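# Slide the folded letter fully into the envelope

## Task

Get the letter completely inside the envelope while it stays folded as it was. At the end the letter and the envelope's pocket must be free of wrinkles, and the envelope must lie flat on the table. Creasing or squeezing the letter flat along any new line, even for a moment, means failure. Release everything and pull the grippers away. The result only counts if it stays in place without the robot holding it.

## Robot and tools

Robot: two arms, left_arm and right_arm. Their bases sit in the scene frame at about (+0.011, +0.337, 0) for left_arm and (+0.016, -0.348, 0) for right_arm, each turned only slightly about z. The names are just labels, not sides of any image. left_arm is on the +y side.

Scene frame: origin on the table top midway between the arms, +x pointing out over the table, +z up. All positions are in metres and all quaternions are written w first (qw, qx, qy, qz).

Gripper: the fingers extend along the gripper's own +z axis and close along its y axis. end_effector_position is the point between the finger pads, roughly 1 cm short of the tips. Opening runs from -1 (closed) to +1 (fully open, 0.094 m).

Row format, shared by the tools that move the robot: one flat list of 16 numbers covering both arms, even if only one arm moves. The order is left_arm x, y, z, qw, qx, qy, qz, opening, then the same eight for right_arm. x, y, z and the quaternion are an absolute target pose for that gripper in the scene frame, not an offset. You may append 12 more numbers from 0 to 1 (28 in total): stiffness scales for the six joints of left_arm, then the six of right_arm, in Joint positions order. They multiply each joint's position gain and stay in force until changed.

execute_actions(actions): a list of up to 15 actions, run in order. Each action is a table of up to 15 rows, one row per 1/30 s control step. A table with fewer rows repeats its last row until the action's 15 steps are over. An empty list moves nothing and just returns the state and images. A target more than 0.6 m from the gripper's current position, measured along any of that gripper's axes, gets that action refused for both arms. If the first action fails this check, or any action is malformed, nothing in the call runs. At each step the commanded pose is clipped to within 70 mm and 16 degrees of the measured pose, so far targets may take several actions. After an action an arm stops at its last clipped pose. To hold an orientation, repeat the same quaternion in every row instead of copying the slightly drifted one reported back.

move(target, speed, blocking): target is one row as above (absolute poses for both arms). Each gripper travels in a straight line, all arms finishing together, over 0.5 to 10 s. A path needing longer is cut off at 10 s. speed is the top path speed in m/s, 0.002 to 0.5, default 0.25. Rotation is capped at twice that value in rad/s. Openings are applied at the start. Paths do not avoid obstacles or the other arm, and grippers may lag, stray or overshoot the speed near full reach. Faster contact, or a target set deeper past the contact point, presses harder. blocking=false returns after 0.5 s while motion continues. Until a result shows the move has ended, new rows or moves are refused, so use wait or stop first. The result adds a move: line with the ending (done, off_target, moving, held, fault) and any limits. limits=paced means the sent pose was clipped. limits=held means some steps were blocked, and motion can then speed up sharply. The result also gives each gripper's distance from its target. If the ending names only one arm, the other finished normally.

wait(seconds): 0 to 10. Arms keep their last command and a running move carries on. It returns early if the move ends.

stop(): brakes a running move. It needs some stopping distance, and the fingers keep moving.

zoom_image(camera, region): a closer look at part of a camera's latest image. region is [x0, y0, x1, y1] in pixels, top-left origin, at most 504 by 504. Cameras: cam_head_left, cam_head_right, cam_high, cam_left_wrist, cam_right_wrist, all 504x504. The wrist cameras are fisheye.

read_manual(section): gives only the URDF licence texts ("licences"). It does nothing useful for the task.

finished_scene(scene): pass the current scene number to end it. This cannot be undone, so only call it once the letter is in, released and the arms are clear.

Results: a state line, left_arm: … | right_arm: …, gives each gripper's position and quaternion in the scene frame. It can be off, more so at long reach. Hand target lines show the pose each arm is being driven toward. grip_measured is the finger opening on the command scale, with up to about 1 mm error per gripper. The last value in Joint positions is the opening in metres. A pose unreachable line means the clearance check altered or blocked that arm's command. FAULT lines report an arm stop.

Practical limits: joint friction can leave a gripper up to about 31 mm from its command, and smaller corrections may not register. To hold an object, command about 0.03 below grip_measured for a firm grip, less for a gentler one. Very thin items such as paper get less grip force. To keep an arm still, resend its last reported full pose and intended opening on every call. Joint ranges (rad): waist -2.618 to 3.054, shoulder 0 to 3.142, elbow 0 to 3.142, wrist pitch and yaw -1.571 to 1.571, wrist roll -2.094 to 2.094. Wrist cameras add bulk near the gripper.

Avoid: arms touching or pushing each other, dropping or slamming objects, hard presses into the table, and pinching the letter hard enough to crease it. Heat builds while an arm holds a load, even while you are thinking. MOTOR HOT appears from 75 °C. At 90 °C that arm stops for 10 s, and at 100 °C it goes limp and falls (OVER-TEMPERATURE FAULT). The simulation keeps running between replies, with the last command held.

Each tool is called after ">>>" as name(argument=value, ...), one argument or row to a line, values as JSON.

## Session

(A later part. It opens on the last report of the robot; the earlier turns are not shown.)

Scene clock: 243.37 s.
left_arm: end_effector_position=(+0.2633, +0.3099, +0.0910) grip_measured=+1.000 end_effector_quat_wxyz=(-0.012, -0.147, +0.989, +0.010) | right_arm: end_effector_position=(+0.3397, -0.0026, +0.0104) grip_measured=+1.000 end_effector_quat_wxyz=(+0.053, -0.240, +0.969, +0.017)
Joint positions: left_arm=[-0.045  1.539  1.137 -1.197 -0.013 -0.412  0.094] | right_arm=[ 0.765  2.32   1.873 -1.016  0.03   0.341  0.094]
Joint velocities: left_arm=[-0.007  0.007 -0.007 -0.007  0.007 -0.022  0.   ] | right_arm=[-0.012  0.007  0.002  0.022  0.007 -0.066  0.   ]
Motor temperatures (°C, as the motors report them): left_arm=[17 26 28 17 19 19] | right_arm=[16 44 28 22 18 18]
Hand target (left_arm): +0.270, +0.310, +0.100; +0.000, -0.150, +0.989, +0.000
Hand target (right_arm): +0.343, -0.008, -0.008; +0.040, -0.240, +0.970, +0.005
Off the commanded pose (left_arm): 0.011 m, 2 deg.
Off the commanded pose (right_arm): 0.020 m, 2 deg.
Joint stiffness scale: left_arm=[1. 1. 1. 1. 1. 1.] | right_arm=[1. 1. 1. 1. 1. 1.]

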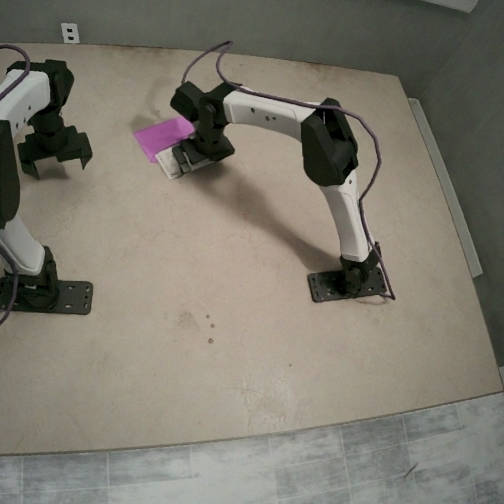

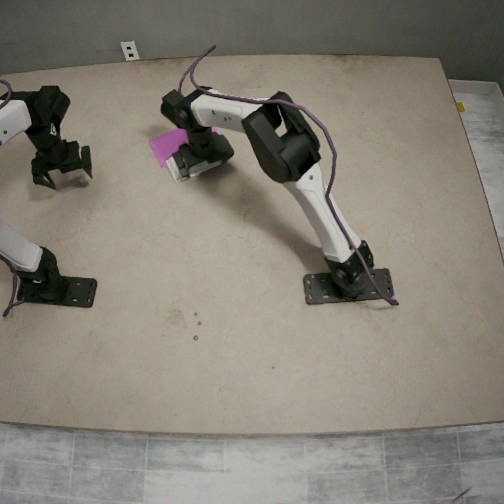

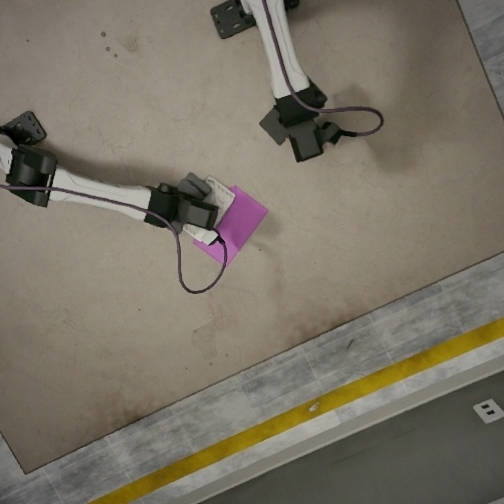

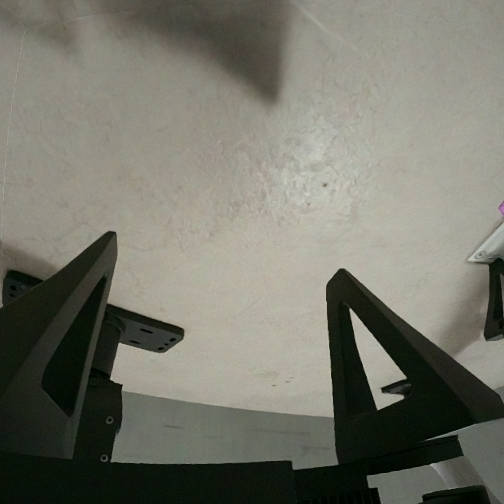

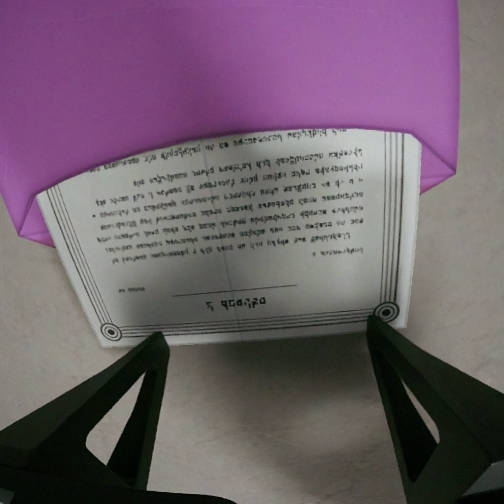

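Under the lip and centered.

>>> execute_actions(
  actions=[
    [[0.27,0.31,0.1,0,-0.15,0.99,0,1,0.352,-0.003,-0.008,0.04,-0.24,0.97,0.005,1]],
    [[0.27,0.31,0.1,0,-0.15,0.99,0,1,0.36,0.002,-0.008,0.045,-0.24,0.97,0.007,1]],
    [[0.27,0.31,0.1,0,-0.15,0.99,0,1,0.368,0.007,-0.008,0.05,-0.24,0.97,0.008,1]],
    [[0.27,0.31,0.1,0,-0.15,0.99,0,1,0.376,0.011,-0.008,0.055,-0.24,0.97,0.009,1]],
  ],
)

Scene clock: 253.80 s.
left_arm: end_effector_position=(+0.2633, +0.3099, +0.0910) grip_measured=+1.000 end_effector_quat_wxyz=(-0.012, -0.147, +0.989, +0.010) | right_arm: end_effector_position=(+0.3711, +0.0161, +0.0109) grip_measured=+1.000 end_effector_quat_wxyz=(+0.066, -0.241, +0.968, +0.020)
Joint positions: left_arm=[-0.045  1.539  1.137 -1.197 -0.013 -0.412  0.094] | right_arm=[ 0.747  2.458  2.116 -1.095  0.037  0.321  0.094]
Joint velocities: left_arm=[ 0.017  0.012 -0.022 -0.022 -0.066 -0.051  0.   ] | right_arm=[ 0.017  0.002  0.002 -0.022 -0.022 -0.007  0.   ]
Motor temperatures (°C, as the motors report them): left_arm=[17 26 28 17 19 19] | right_arm=[16 45 29 22 18 18]
Hand target (left_arm): +0.270, +0.310, +0.100; +0.000, -0.150, +0.989, +0.000
Hand target (right_arm): +0.375, +0.011, -0.008; +0.055, -0.240, +0.969, +0.009
Off the commanded pose (left_arm): 0.011 m, 2 deg.
Off the commanded pose (right_arm): 0.020 m, 2 deg.
Joint stiffness scale: left_arm=[1. 1. 1. 1. 1. 1.] | right_arm=[1. 1. 1. 1. 1. 1.]

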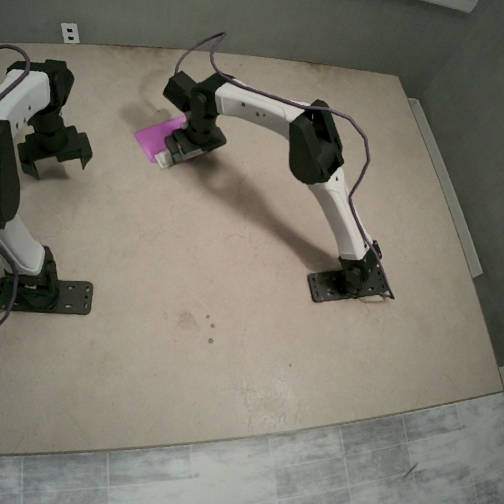

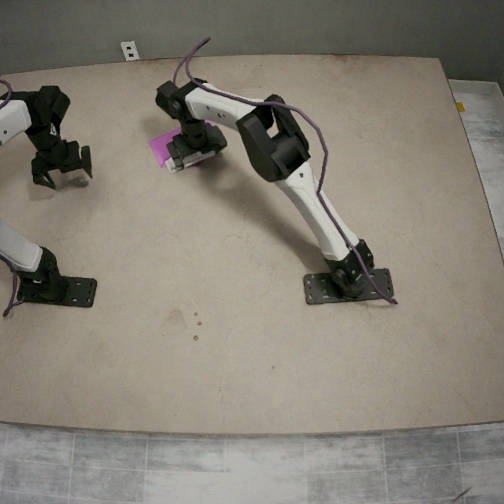

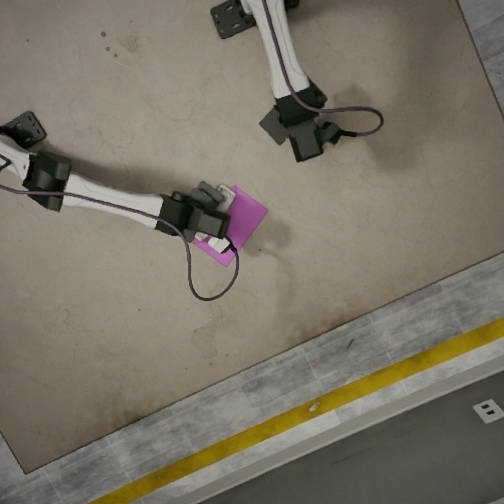

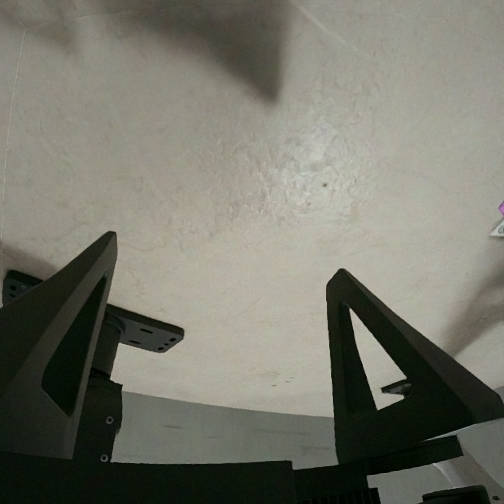

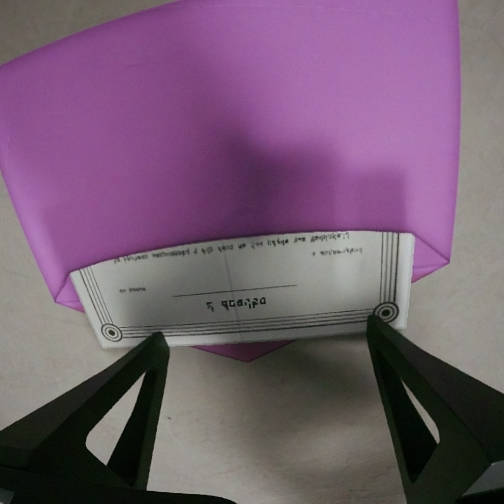

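>>> execute_actions(
  actions=[
    [[0.27,0.31,0.1,0,-0.15,0.99,0,1,0.381,0.014,-0.007,0.06,-0.245,0.967,0.011,1]],
    [[0.27,0.31,0.1,0,-0.15,0.99,0,1,0.386,0.017,-0.007,0.065,-0.245,0.967,0.012,1]],
  ],
)

Scene clock: 257.97 s.
left_arm: end_effector_position=(+0.2633, +0.3099, +0.0910) grip_measured=+1.000 end_effector_quat_wxyz=(-0.012, -0.147, +0.989, +0.010) | right_arm: end_effector_position=(+0.3805, +0.0219, +0.0112) grip_measured=+1.000 end_effector_quat_wxyz=(+0.074, -0.247, +0.966, +0.023)
Joint positions: left_arm=[-0.045  1.539  1.137 -1.197 -0.013 -0.412  0.094] | right_arm=[ 0.742  2.494  2.18  -1.107  0.039  0.303  0.094]
Joint velocities: left_arm=[-0.012  0.002 -0.007  0.007  0.022 -0.037  0.   ] | right_arm=[-0.012  0.007  0.012  0.051  0.022 -0.022  0.   ]
Motor temperatures (°C, as the motors report them): left_arm=[17 26 28 17 19 19] | right_arm=[16 45 29 22 18 18]
Hand target (left_arm): +0.270, +0.310, +0.100; +0.000, -0.150, +0.989, +0.000
Hand target (right_arm): +0.385, +0.017, -0.007; +0.065, -0.245, +0.967, +0.012
Off the commanded pose (left_arm): 0.011 m, 2 deg.
Off the commanded pose (right_arm): 0.020 m, 2 deg.
Joint stiffness scale: left_arm=[1. 1. 1. 1. 1. 1.] | right_arm=[1. 1. 1. 1. 1. 1.]

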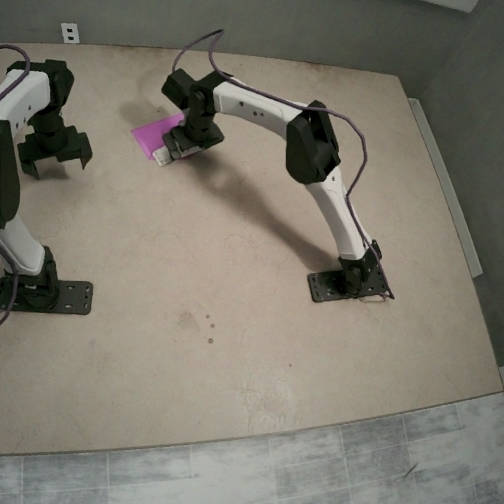

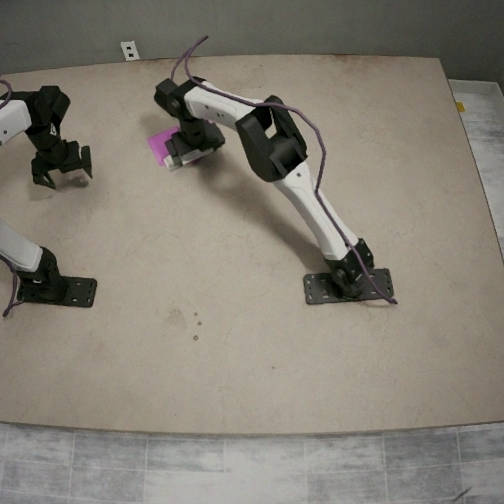

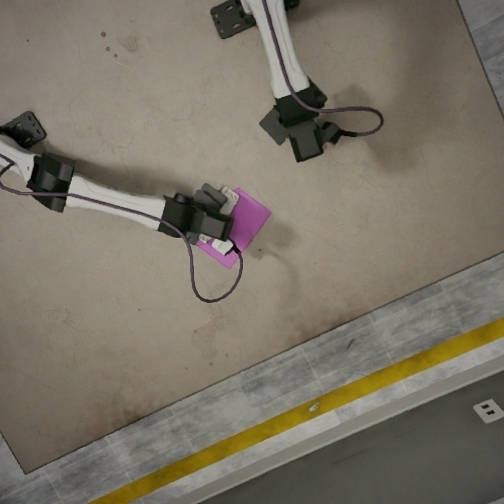

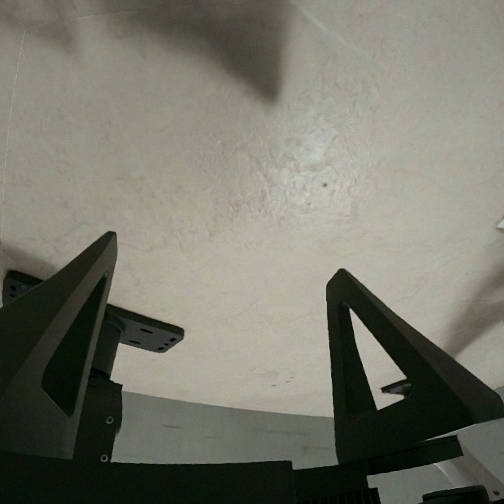

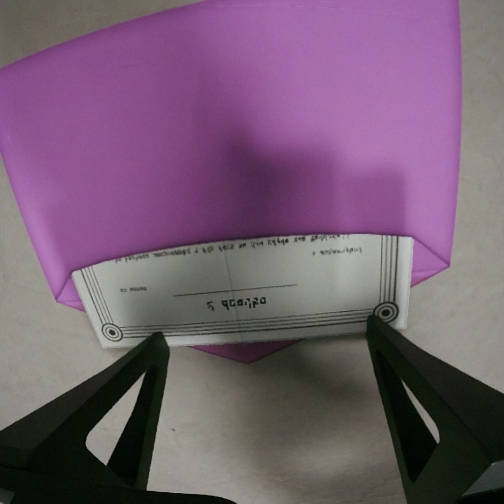

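>>> execute_actions(
  actions=[
    [[0.27,0.31,0.1,0,0,1,0,1,0.365,0.008,0.012,0.065,-0.245,0.967,0.012,1]],
    [[0.27,0.31,0.1,0,0.15,0.99,0,1,0.34,-0.01,0.06,0.08,-0.245,0.967,0.012,1]],
    [[0.28,0.29,0.1,0,0.3,0.95,0,1,0.3,-0.07,0.09,0.1,-0.245,0.967,0.012,1]],
    [[0.29,0.27,0.1,0,0.4,0.91,0,1,0.27,-0.13,0.1,0.15,-0.245,0.96,0.03,1]],
  ],
)

>>> move(
  target=[0.412,0.052,0.04,0.065,0.521,0.85,0.05,1,0.24,-0.2,0.12,0.3,-0.3,0.9,0.1,1],
  speed=0.2,
)

>>> execute_actions(
  actions=[
    [[0.412,0.052,0.02,0.065,0.521,0.85,0.05,1,0.24,-0.2,0.12,0.3,-0.3,0.9,0.1,1]],
    [[0.412,0.052,0.012,0.065,0.521,0.85,0.05,1,0.24,-0.2,0.12,0.3,-0.3,0.9,0.1,1]],
  ],
)

Scene clock: 268.17 s.
left_arm: end_effector_position=(+0.2834, +0.2751, +0.0957) grip_measured=+1.000 end_effector_quat_wxyz=(-0.008, +0.394, +0.919, +0.004) | right_arm: end_effector_position=(+0.2706, -0.1272, +0.1070) grip_measured=+1.000 end_effector_quat_wxyz=(+0.149, -0.242, +0.958, +0.032)
Joint positions: left_arm=[-0.159  1.62   1.239 -1.204 -0.01   0.579  0.094] | right_arm=[ 0.697  1.555  1.172 -0.895  0.089  0.252  0.094]
Joint velocities: left_arm=[-0.007  0.002  0.007  0.022 -0.037 -0.007  0.   ] | right_arm=[-0.012 -0.007 -0.017  0.081 -0.037 -0.037  0.   ]
Motor temperatures (°C, as the motors report them): left_arm=[17 26 28 17 19 19] | right_arm=[16 47 29 22 18 18]
Hand target (left_arm): +0.290, +0.270, +0.100; +0.000, +0.402, +0.915, +0.000
Hand target (right_arm): +0.271, -0.130, +0.101; +0.149, -0.244, +0.958, +0.030
Off the commanded pose (left_arm): 0.009 m, 1 deg.
Off the commanded pose (right_arm): 0.008 m, 0 deg.
Joint stiffness scale: left_arm=[1. 1. 1. 1. 1. 1.] | right_arm=[1. 1. 1. 1. 1. 1.]

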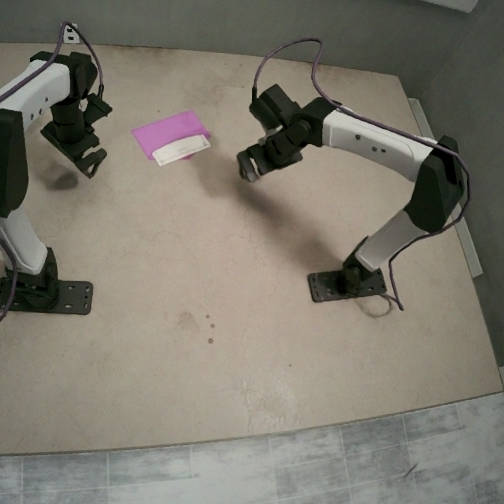

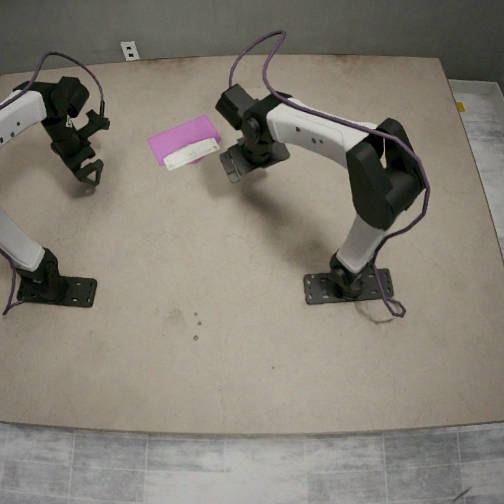

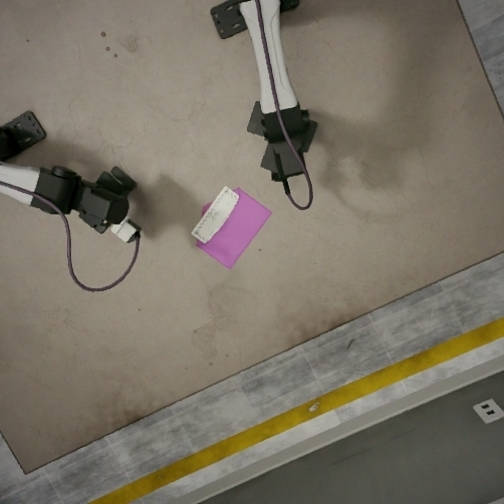

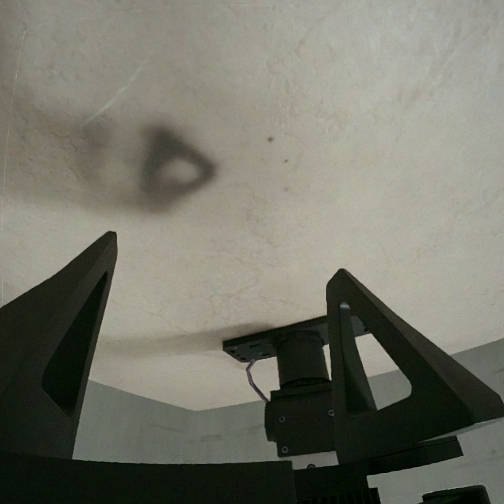

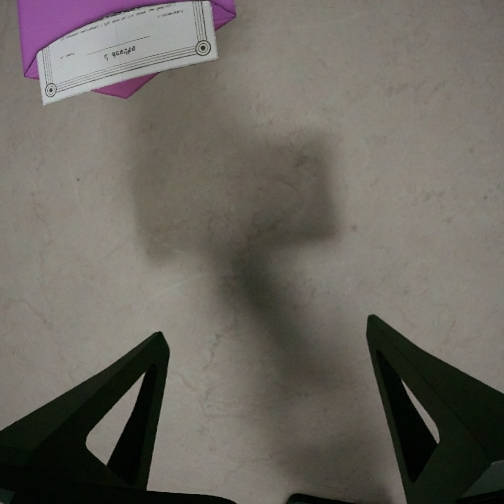

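Scene clock: 270.07 s.
left_arm: end_effector_position=(+0.4119, +0.0576, +0.0362) grip_measured=+1.000 end_effector_quat_wxyz=(+0.056, +0.520, +0.851, +0.046) | right_arm: end_effector_position=(+0.2430, -0.1976, +0.1258) grip_measured=+1.000 end_effector_quat_wxyz=(+0.301, -0.300, +0.900, +0.098)
Joint positions: left_arm=[-0.573  2.381  2.078 -1.165 -0.102  0.456  0.094] | right_arm=[ 0.49   0.979  0.699 -0.648 -0.051 -0.075  0.094]
Joint velocities: left_arm=[ 0.007 -0.012 -0.007  0.007  0.022  0.037  0.   ] | right_arm=[-0.017  0.002  0.002 -0.022 -0.037  0.095  0.   ]
Motor temperatures (°C, as the motors report them): left_arm=[17 26 28 17 19 19] | right_arm=[16 47 29 22 18 18]
Hand target (left_arm): +0.415, +0.054, +0.042; +0.064, +0.521, +0.849, +0.051
Hand target (right_arm): +0.241, -0.200, +0.121; +0.301, -0.301, +0.899, +0.099
Off the commanded pose (left_arm): 0.007 m, 1 deg.
Off the commanded pose (right_arm): 0.007 m, 0 deg.
Joint stiffness scale: left_arm=[1. 1. 1. 1. 1. 1.] | right_arm=[1. 1. 1. 1. 1. 1.]
move: done

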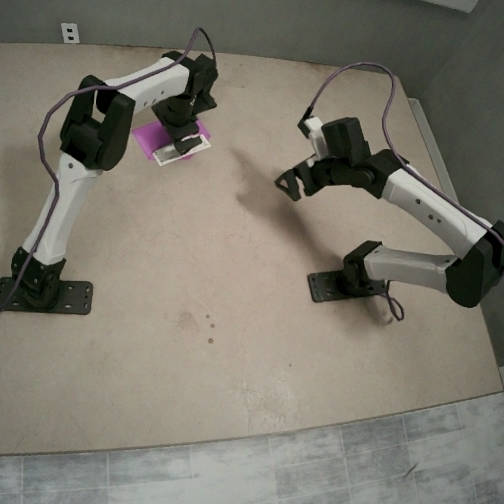

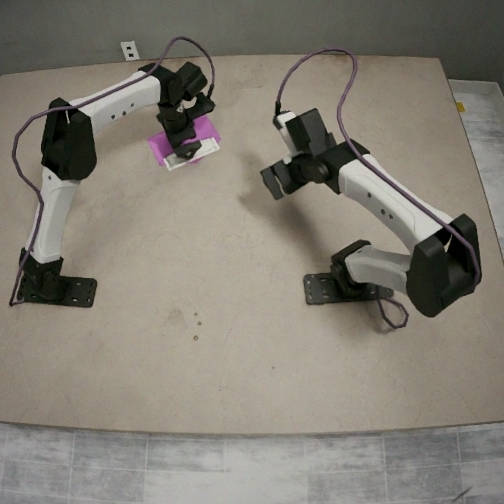

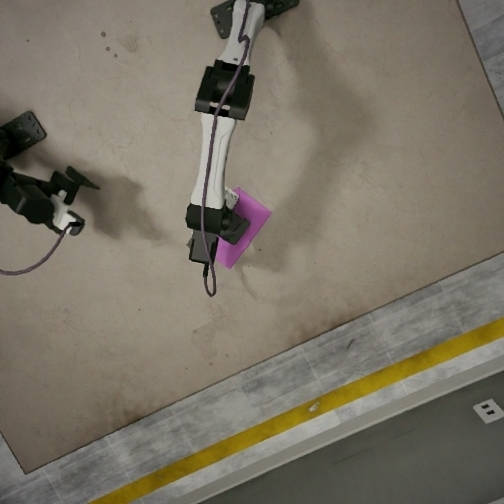

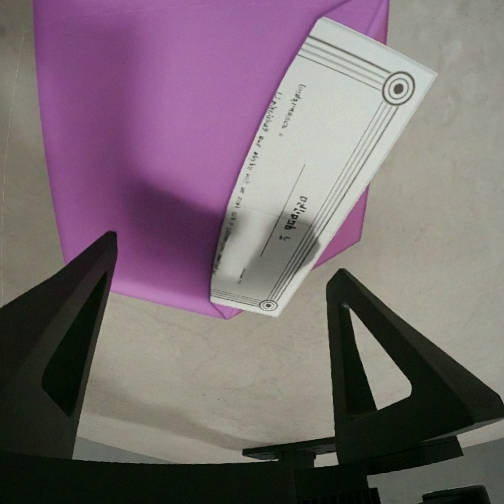

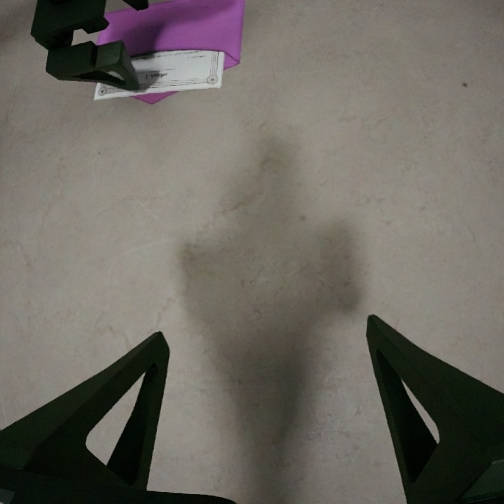

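Scene clock: 271.07 s.
left_arm: end_effector_position=(+0.4176, +0.0533, +0.0226) grip_measured=+1.000 end_effector_quat_wxyz=(+0.074, +0.518, +0.851, +0.044) | right_arm: end_effector_position=(+0.2429, -0.1975, +0.1258) grip_measured=+1.000 end_effector_quat_wxyz=(+0.301, -0.300, +0.900, +0.098)
Joint positions: left_arm=[-0.573  2.381  2.02  -1.072 -0.102  0.456  0.094] | right_arm=[ 0.49   0.979  0.699 -0.648 -0.051 -0.075  0.094]
Joint velocities: left_arm=[-0.017 -0.002  0.002 -0.081 -0.007  0.007  0.   ] | right_arm=[ 0.007 -0.027 -0.012  0.037  0.051 -0.066  0.   ]
Motor temperatures (°C, as the motors report them): left_arm=[17 27 28 17 19 19] | right_arm=[16 46 29 22 18 18]
Hand target (left_arm): +0.412, +0.052, +0.012; +0.064, +0.521, +0.850, +0.050
Hand target (right_arm): +0.240, -0.200, +0.120; +0.300, -0.300, +0.900, +0.100
Off the commanded pose (left_arm): 0.012 m, 1 deg.
Off the commanded pose (right_arm): 0.007 m, 0 deg.
Joint stiffness scale: left_arm=[1. 1. 1. 1. 1. 1.] | right_arm=[1. 1. 1. 1. 1. 1.]

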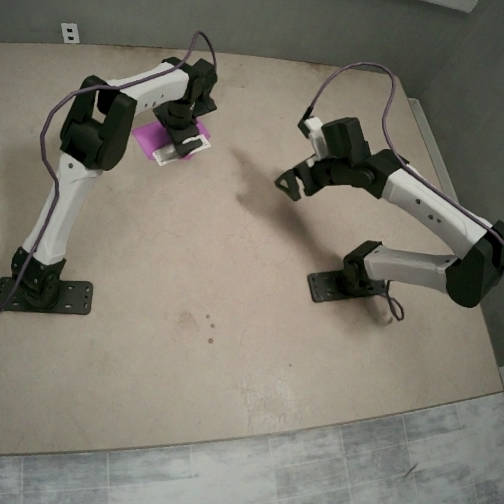

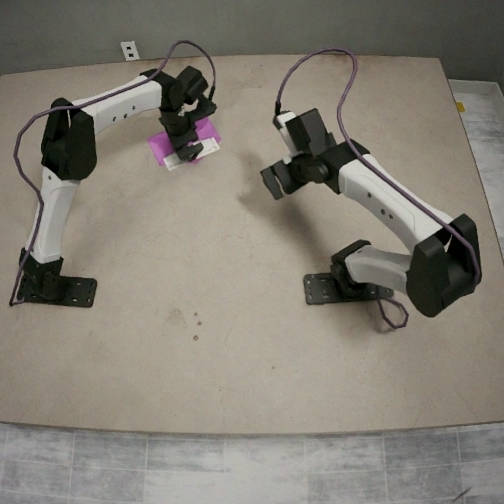

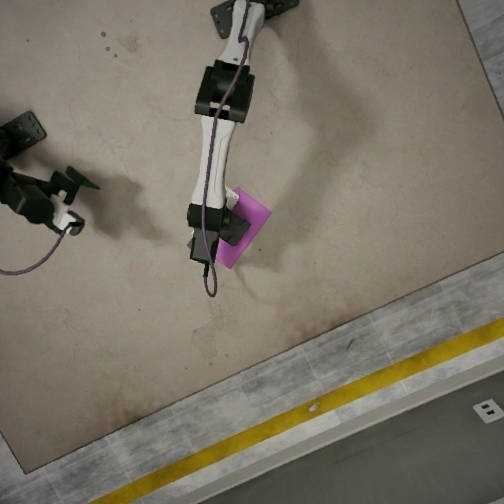

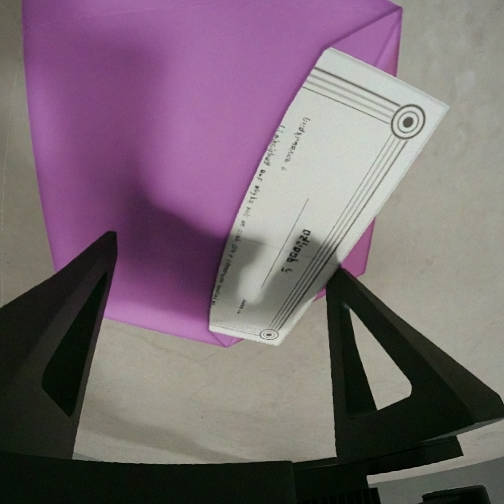

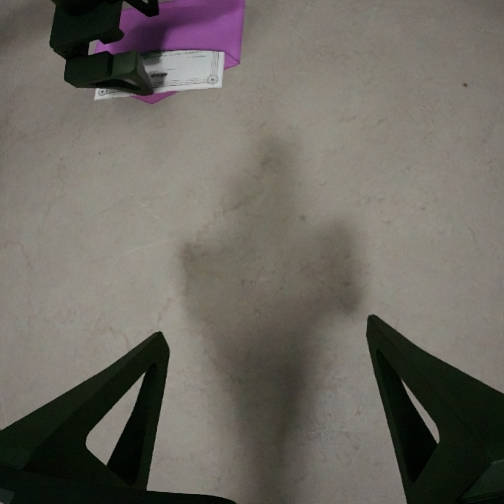

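>>> execute_actions(
  actions=[
    [[0.409,0.044,0.014,0.065,0.521,0.85,0.055,1,0.24,-0.2,0.12,0.3,-0.3,0.9,0.1,1]],
    [[0.409,0.044,0.004,0.065,0.521,0.85,0.055,1,0.24,-0.2,0.12,0.3,-0.3,0.9,0.1,1]],
    [[0.409,0.044,-0.004,0.065,0.521,0.85,0.055,1,0.24,-0.2,0.12,0.3,-0.3,0.9,0.1,1]],
  ],
)

Scene clock: 277.33 s.
left_arm: end_effector_position=(+0.4172, +0.0441, +0.0222) grip_measured=+1.000 end_effector_quat_wxyz=(+0.084, +0.517, +0.850, +0.049) | right_arm: end_effector_position=(+0.2429, -0.1975, +0.1258) grip_measured=+1.000 end_effector_quat_wxyz=(+0.301, -0.300, +0.900, +0.098)
Joint positions: left_arm=[-0.594  2.384  2.02  -1.05  -0.118  0.437  0.094] | right_arm=[ 0.49   0.979  0.699 -0.648 -0.051 -0.075  0.094]
Joint velocities: left_arm=[-0.017  0.007  0.002  0.066  0.037 -0.066  0.   ] | right_arm=[-0.002 -0.017 -0.017  0.022  0.007 -0.051  0.   ]
Motor temperatures (°C, as the motors report them): left_arm=[17 29 28 17 19 19] | right_arm=[16 43 29 23 18 18]
Hand target (left_arm): +0.408, +0.045, -0.003; +0.064, +0.521, +0.849, +0.055
Hand target (right_arm): +0.240, -0.200, +0.120; +0.300, -0.300, +0.900, +0.100
Off the commanded pose (left_arm): 0.027 m, 2 deg.
Off the commanded pose (right_arm): 0.007 m, 0 deg.
Joint stiffness scale: left_arm=[1. 1. 1. 1. 1. 1.] | right_arm=[1. 1. 1. 1. 1. 1.]

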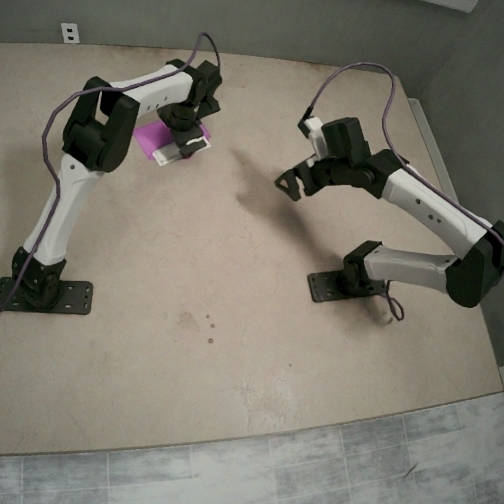

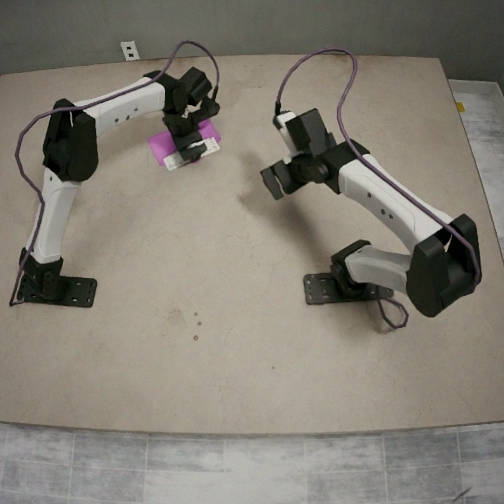

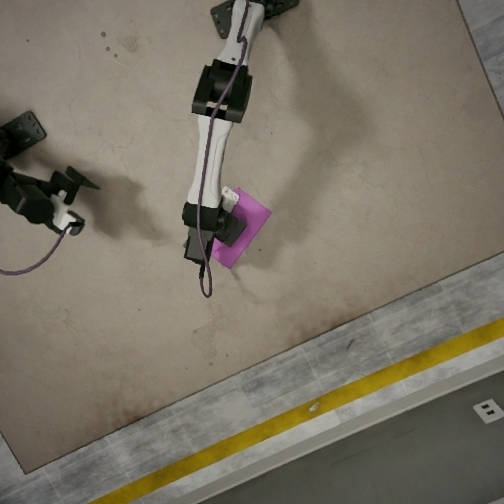

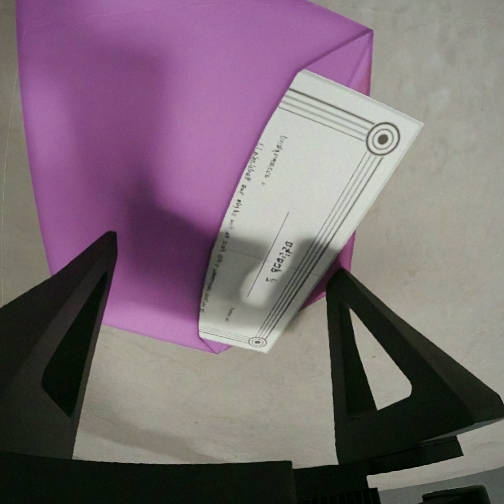

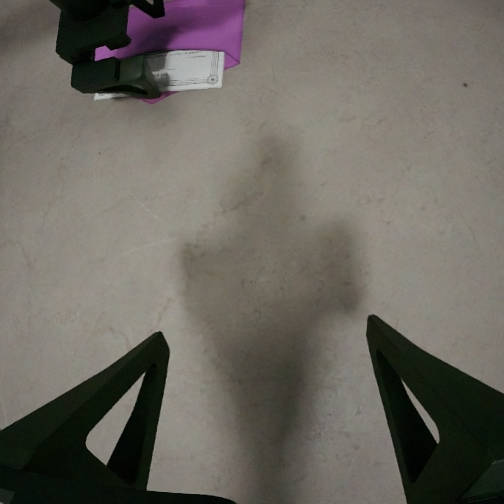

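>>> execute_actions(
  actions=[
    [[0.409,0.044,-0.008,0.055,0.521,0.85,0.06,0.9,0.24,-0.2,0.12,0.3,-0.3,0.9,0.1,1]],
    [[0.409,0.044,-0.008,0.055,0.521,0.85,0.06,0.8,0.24,-0.2,0.12,0.3,-0.3,0.9,0.1,1]],
    [[0.409,0.044,-0.009,0.055,0.521,0.85,0.06,0.7,0.24,-0.2,0.12,0.3,-0.3,0.9,0.1,1]],
    [[0.409,0.044,-0.01,0.055,0.521,0.85,0.06,0.6,0.24,-0.2,0.12,0.3,-0.3,0.9,0.1,1]],
  ],
)

Scene clock: 292.03 s.
left_arm: end_effector_position=(+0.4138, +0.0411, +0.0193) grip_measured=+0.603 end_effector_quat_wxyz=(+0.081, +0.519, +0.850, +0.047) | right_arm: end_effector_position=(+0.2429, -0.1975, +0.1258) grip_measured=+1.000 end_effector_quat_wxyz=(+0.301, -0.300, +0.900, +0.098)
Joint positions: left_arm=[-0.601  2.389  2.02  -1.052 -0.113  0.431  0.075] | right_arm=[ 0.49   0.979  0.699 -0.648 -0.051 -0.075  0.094]
Joint velocities: left_arm=[-0.012  0.002 -0.007  0.007  0.037 -0.022 -0.002] | right_arm=[ 0.002 -0.027 -0.007  0.022 -0.022 -0.081  0.   ]
Motor temperatures (°C, as the motors report them): left_arm=[17 31 26 18 19 19] | right_arm=[16 38 28 25 18 18]
Hand target (left_arm): +0.408, +0.045, -0.009; +0.055, +0.521, +0.850, +0.060
Hand target (right_arm): +0.240, -0.200, +0.120; +0.300, -0.300, +0.900, +0.100
Off the commanded pose (left_arm): 0.030 m, 3 deg.
Off the commanded pose (right_arm): 0.007 m, 0 deg.
Joint stiffness scale: left_arm=[1. 1. 1. 1. 1. 1.] | right_arm=[1. 1. 1. 1. 1. 1.]

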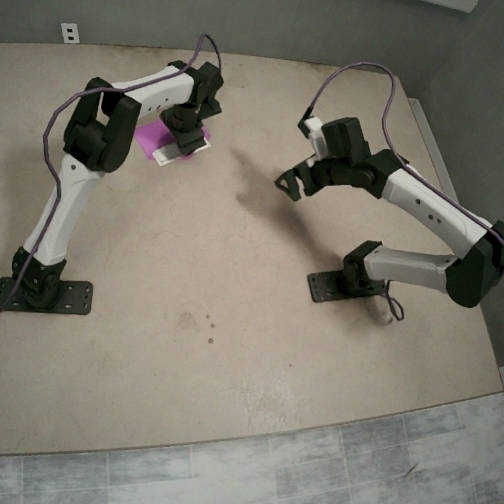

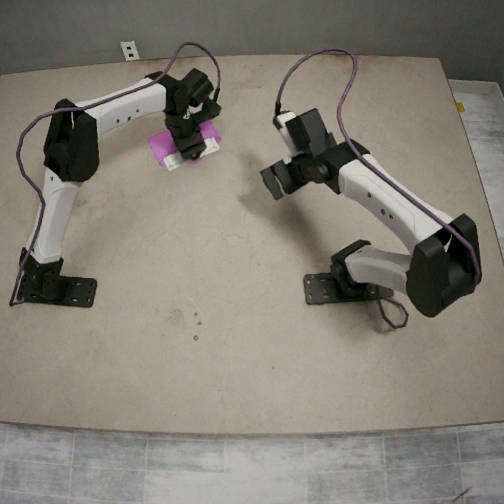

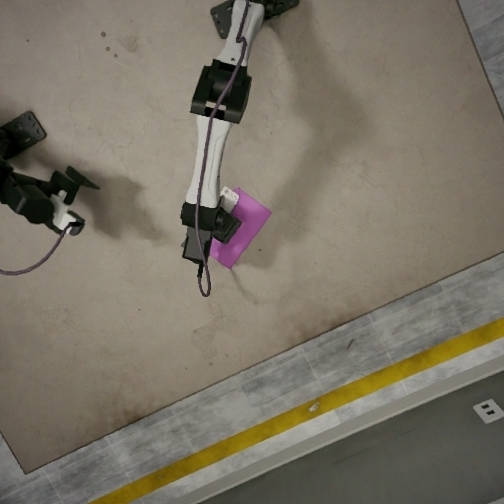

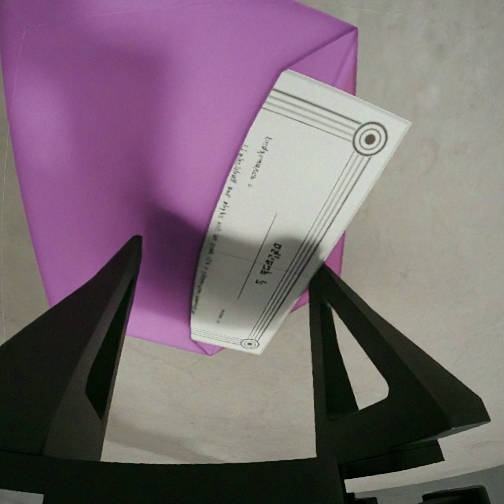

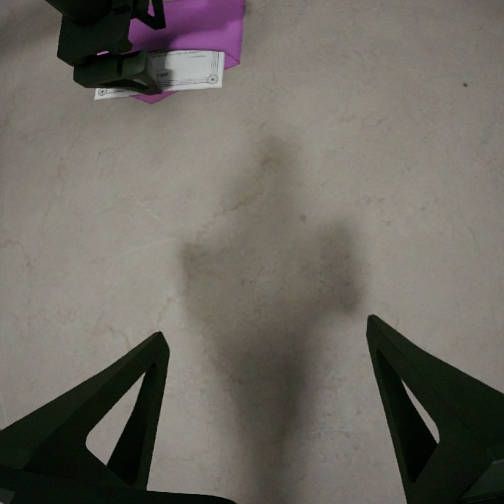

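>>> execute_actions(
  actions=[
    [[0.412,0.046,-0.008,0.055,0.521,0.85,0.06,0.5,0.24,-0.2,0.12,0.3,-0.3,0.9,0.1,1]],
    [[0.415,0.048,-0.008,0.055,0.521,0.85,0.06,0.4,0.24,-0.2,0.12,0.3,-0.3,0.9,0.1,1]],
    [[0.418,0.05,-0.008,0.055,0.521,0.85,0.06,0.3,0.24,-0.2,0.12,0.3,-0.3,0.9,0.1,1]],
    [[0.421,0.052,-0.008,0.055,0.521,0.85,0.06,0.2,0.24,-0.2,0.12,0.3,-0.3,0.9,0.1,1]],
  ],
)

Scene clock: 302.47 s.
left_arm: end_effector_position=(+0.4119, +0.0393, +0.0171) grip_measured=+0.203 end_effector_quat_wxyz=(+0.074, +0.525, +0.847, +0.041) | right_arm: end_effector_position=(+0.2429, -0.1975, +0.1258) grip_measured=+1.000 end_effector_quat_wxyz=(+0.301, -0.300, +0.900, +0.098)
Joint positions: left_arm=[-0.601  2.402  2.037 -1.068 -0.098  0.444  0.057] | right_arm=[ 0.49   0.979  0.699 -0.648 -0.051 -0.075  0.094]
Joint velocities: left_arm=[-0.012  0.002 -0.007  0.022  0.022 -0.081 -0.001] | right_arm=[ 0.017 -0.002 -0.017 -0.066  0.081 -0.095  0.   ]
Motor temperatures (°C, as the motors report them): left_arm=[17 31 26 18 19 19] | right_arm=[16 36 28 25 18 18]
Hand target (left_arm): +0.419, +0.053, -0.007; +0.055, +0.521, +0.850, +0.059
Hand target (right_arm): +0.240, -0.200, +0.120; +0.300, -0.300, +0.900, +0.100
Off the commanded pose (left_arm): 0.030 m, 3 deg.
Off the commanded pose (right_arm): 0.007 m, 0 deg.
Joint stiffness scale: left_arm=[1. 1. 1. 1. 1. 1.] | right_arm=[1. 1. 1. 1. 1. 1.]

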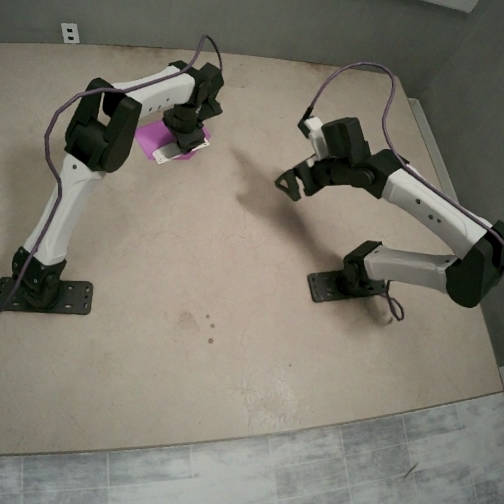

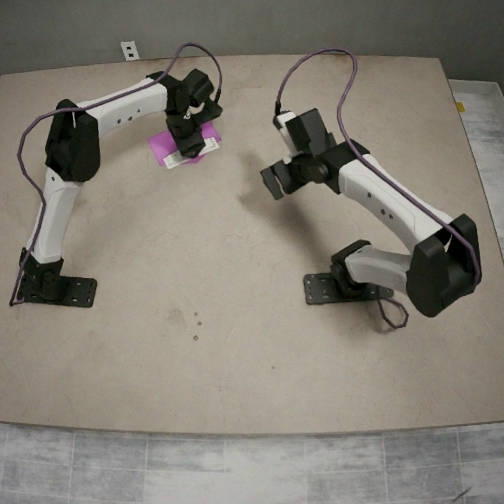

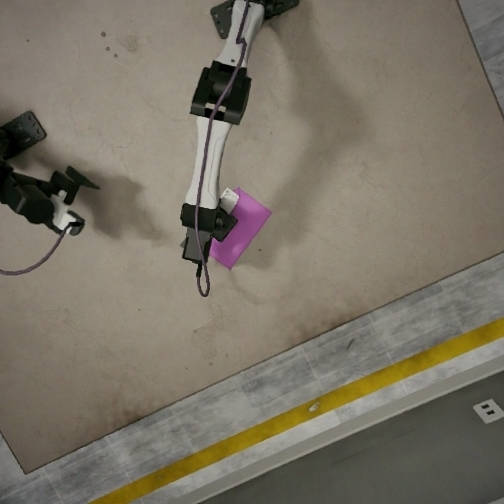

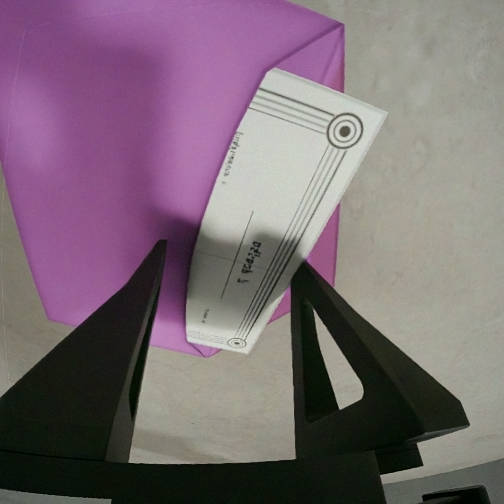

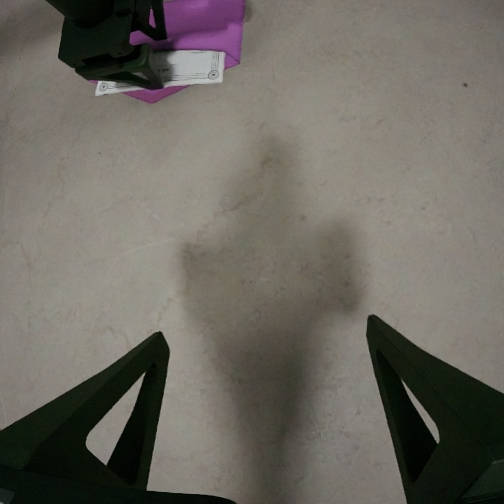

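Moving in. Now translate the arm.

>>> execute_actions(
  actions=[
    [[0.424,0.056,-0.007,0.055,0.521,0.85,0.06,0.2,0.24,-0.2,0.12,0.3,-0.3,0.9,0.1,1]],
    [[0.427,0.06,-0.007,0.055,0.521,0.85,0.06,0.2,0.24,-0.2,0.12,0.3,-0.3,0.9,0.1,1]],
    [[0.431,0.063,-0.007,0.055,0.521,0.85,0.06,0.2,0.24,-0.2,0.12,0.3,-0.3,0.9,0.1,1]],
    [[0.435,0.066,-0.007,0.055,0.521,0.85,0.06,0.2,0.24,-0.2,0.12,0.3,-0.3,0.9,0.1,1]],
  ],
)

Scene clock: 310.40 s.
left_arm: end_effector_position=(+0.4277, +0.0522, +0.0175) grip_measured=+0.203 end_effector_quat_wxyz=(+0.077, +0.525, +0.847, +0.042) | right_arm: end_effector_position=(+0.2429, -0.1975, +0.1258) grip_measured=+1.000 end_effector_quat_wxyz=(+0.301, -0.300, +0.900, +0.098)
Joint positions: left_arm=[-0.561  2.417  2.064 -1.07  -0.095  0.485  0.056] | right_arm=[ 0.49   0.979  0.699 -0.648 -0.051 -0.075  0.094]
Joint velocities: left_arm=[-0.007 -0.017 -0.002 -0.037  0.007 -0.007 -0.   ] | right_arm=[-0.002 -0.002 -0.002  0.022 -0.022 -0.051  0.   ]
Motor temperatures (°C, as the motors report them): left_arm=[17 31 26 18 19 19] | right_arm=[16 34 28 26 18 18]
Hand target (left_arm): +0.434, +0.067, -0.006; +0.055, +0.521, +0.850, +0.059
Hand target (right_arm): +0.240, -0.200, +0.120; +0.300, -0.300, +0.900, +0.100
Off the commanded pose (left_arm): 0.029 m, 3 deg.
Off the commanded pose (right_arm): 0.007 m, 0 deg.
Joint stiffness scale: left_arm=[1. 1. 1. 1. 1. 1.] | right_arm=[1. 1. 1. 1. 1. 1.]

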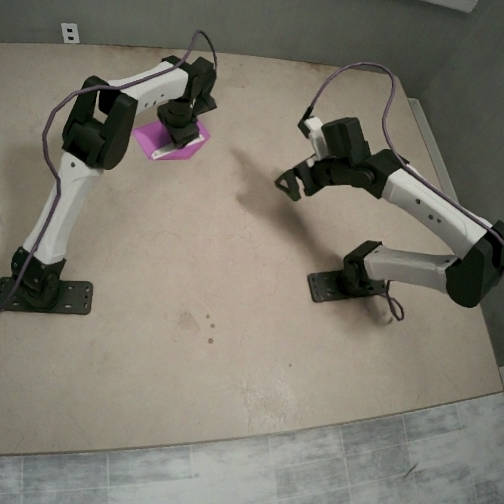

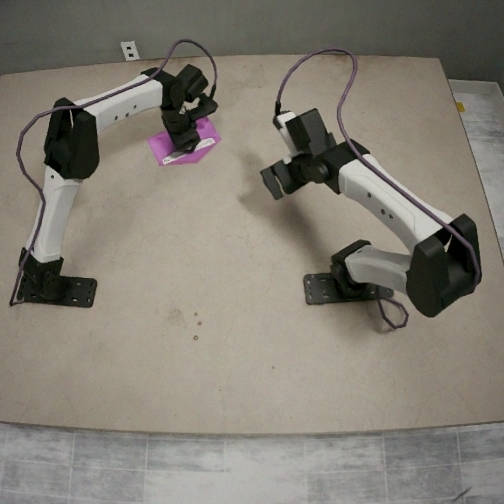

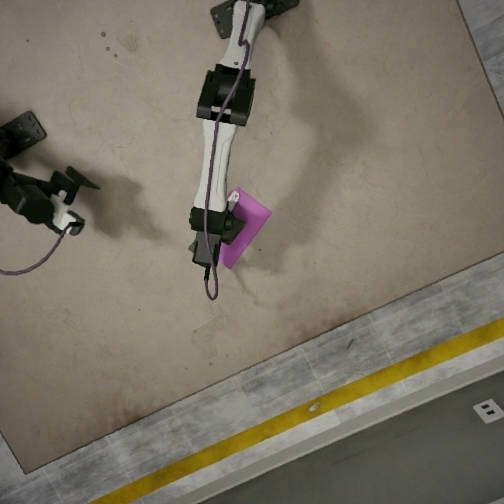

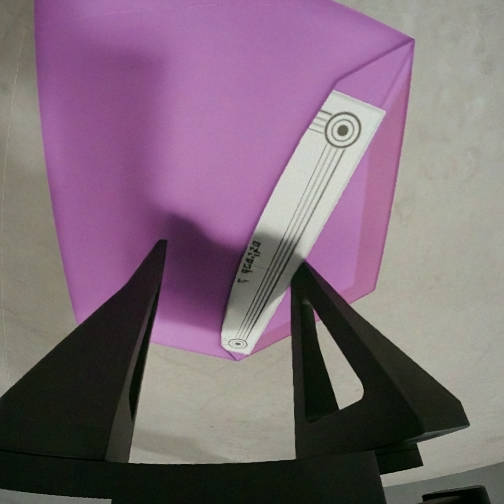

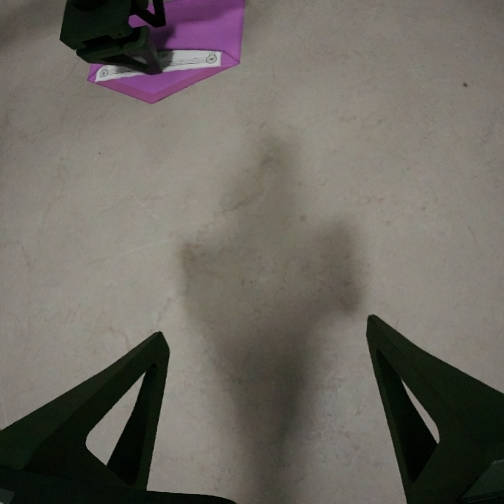

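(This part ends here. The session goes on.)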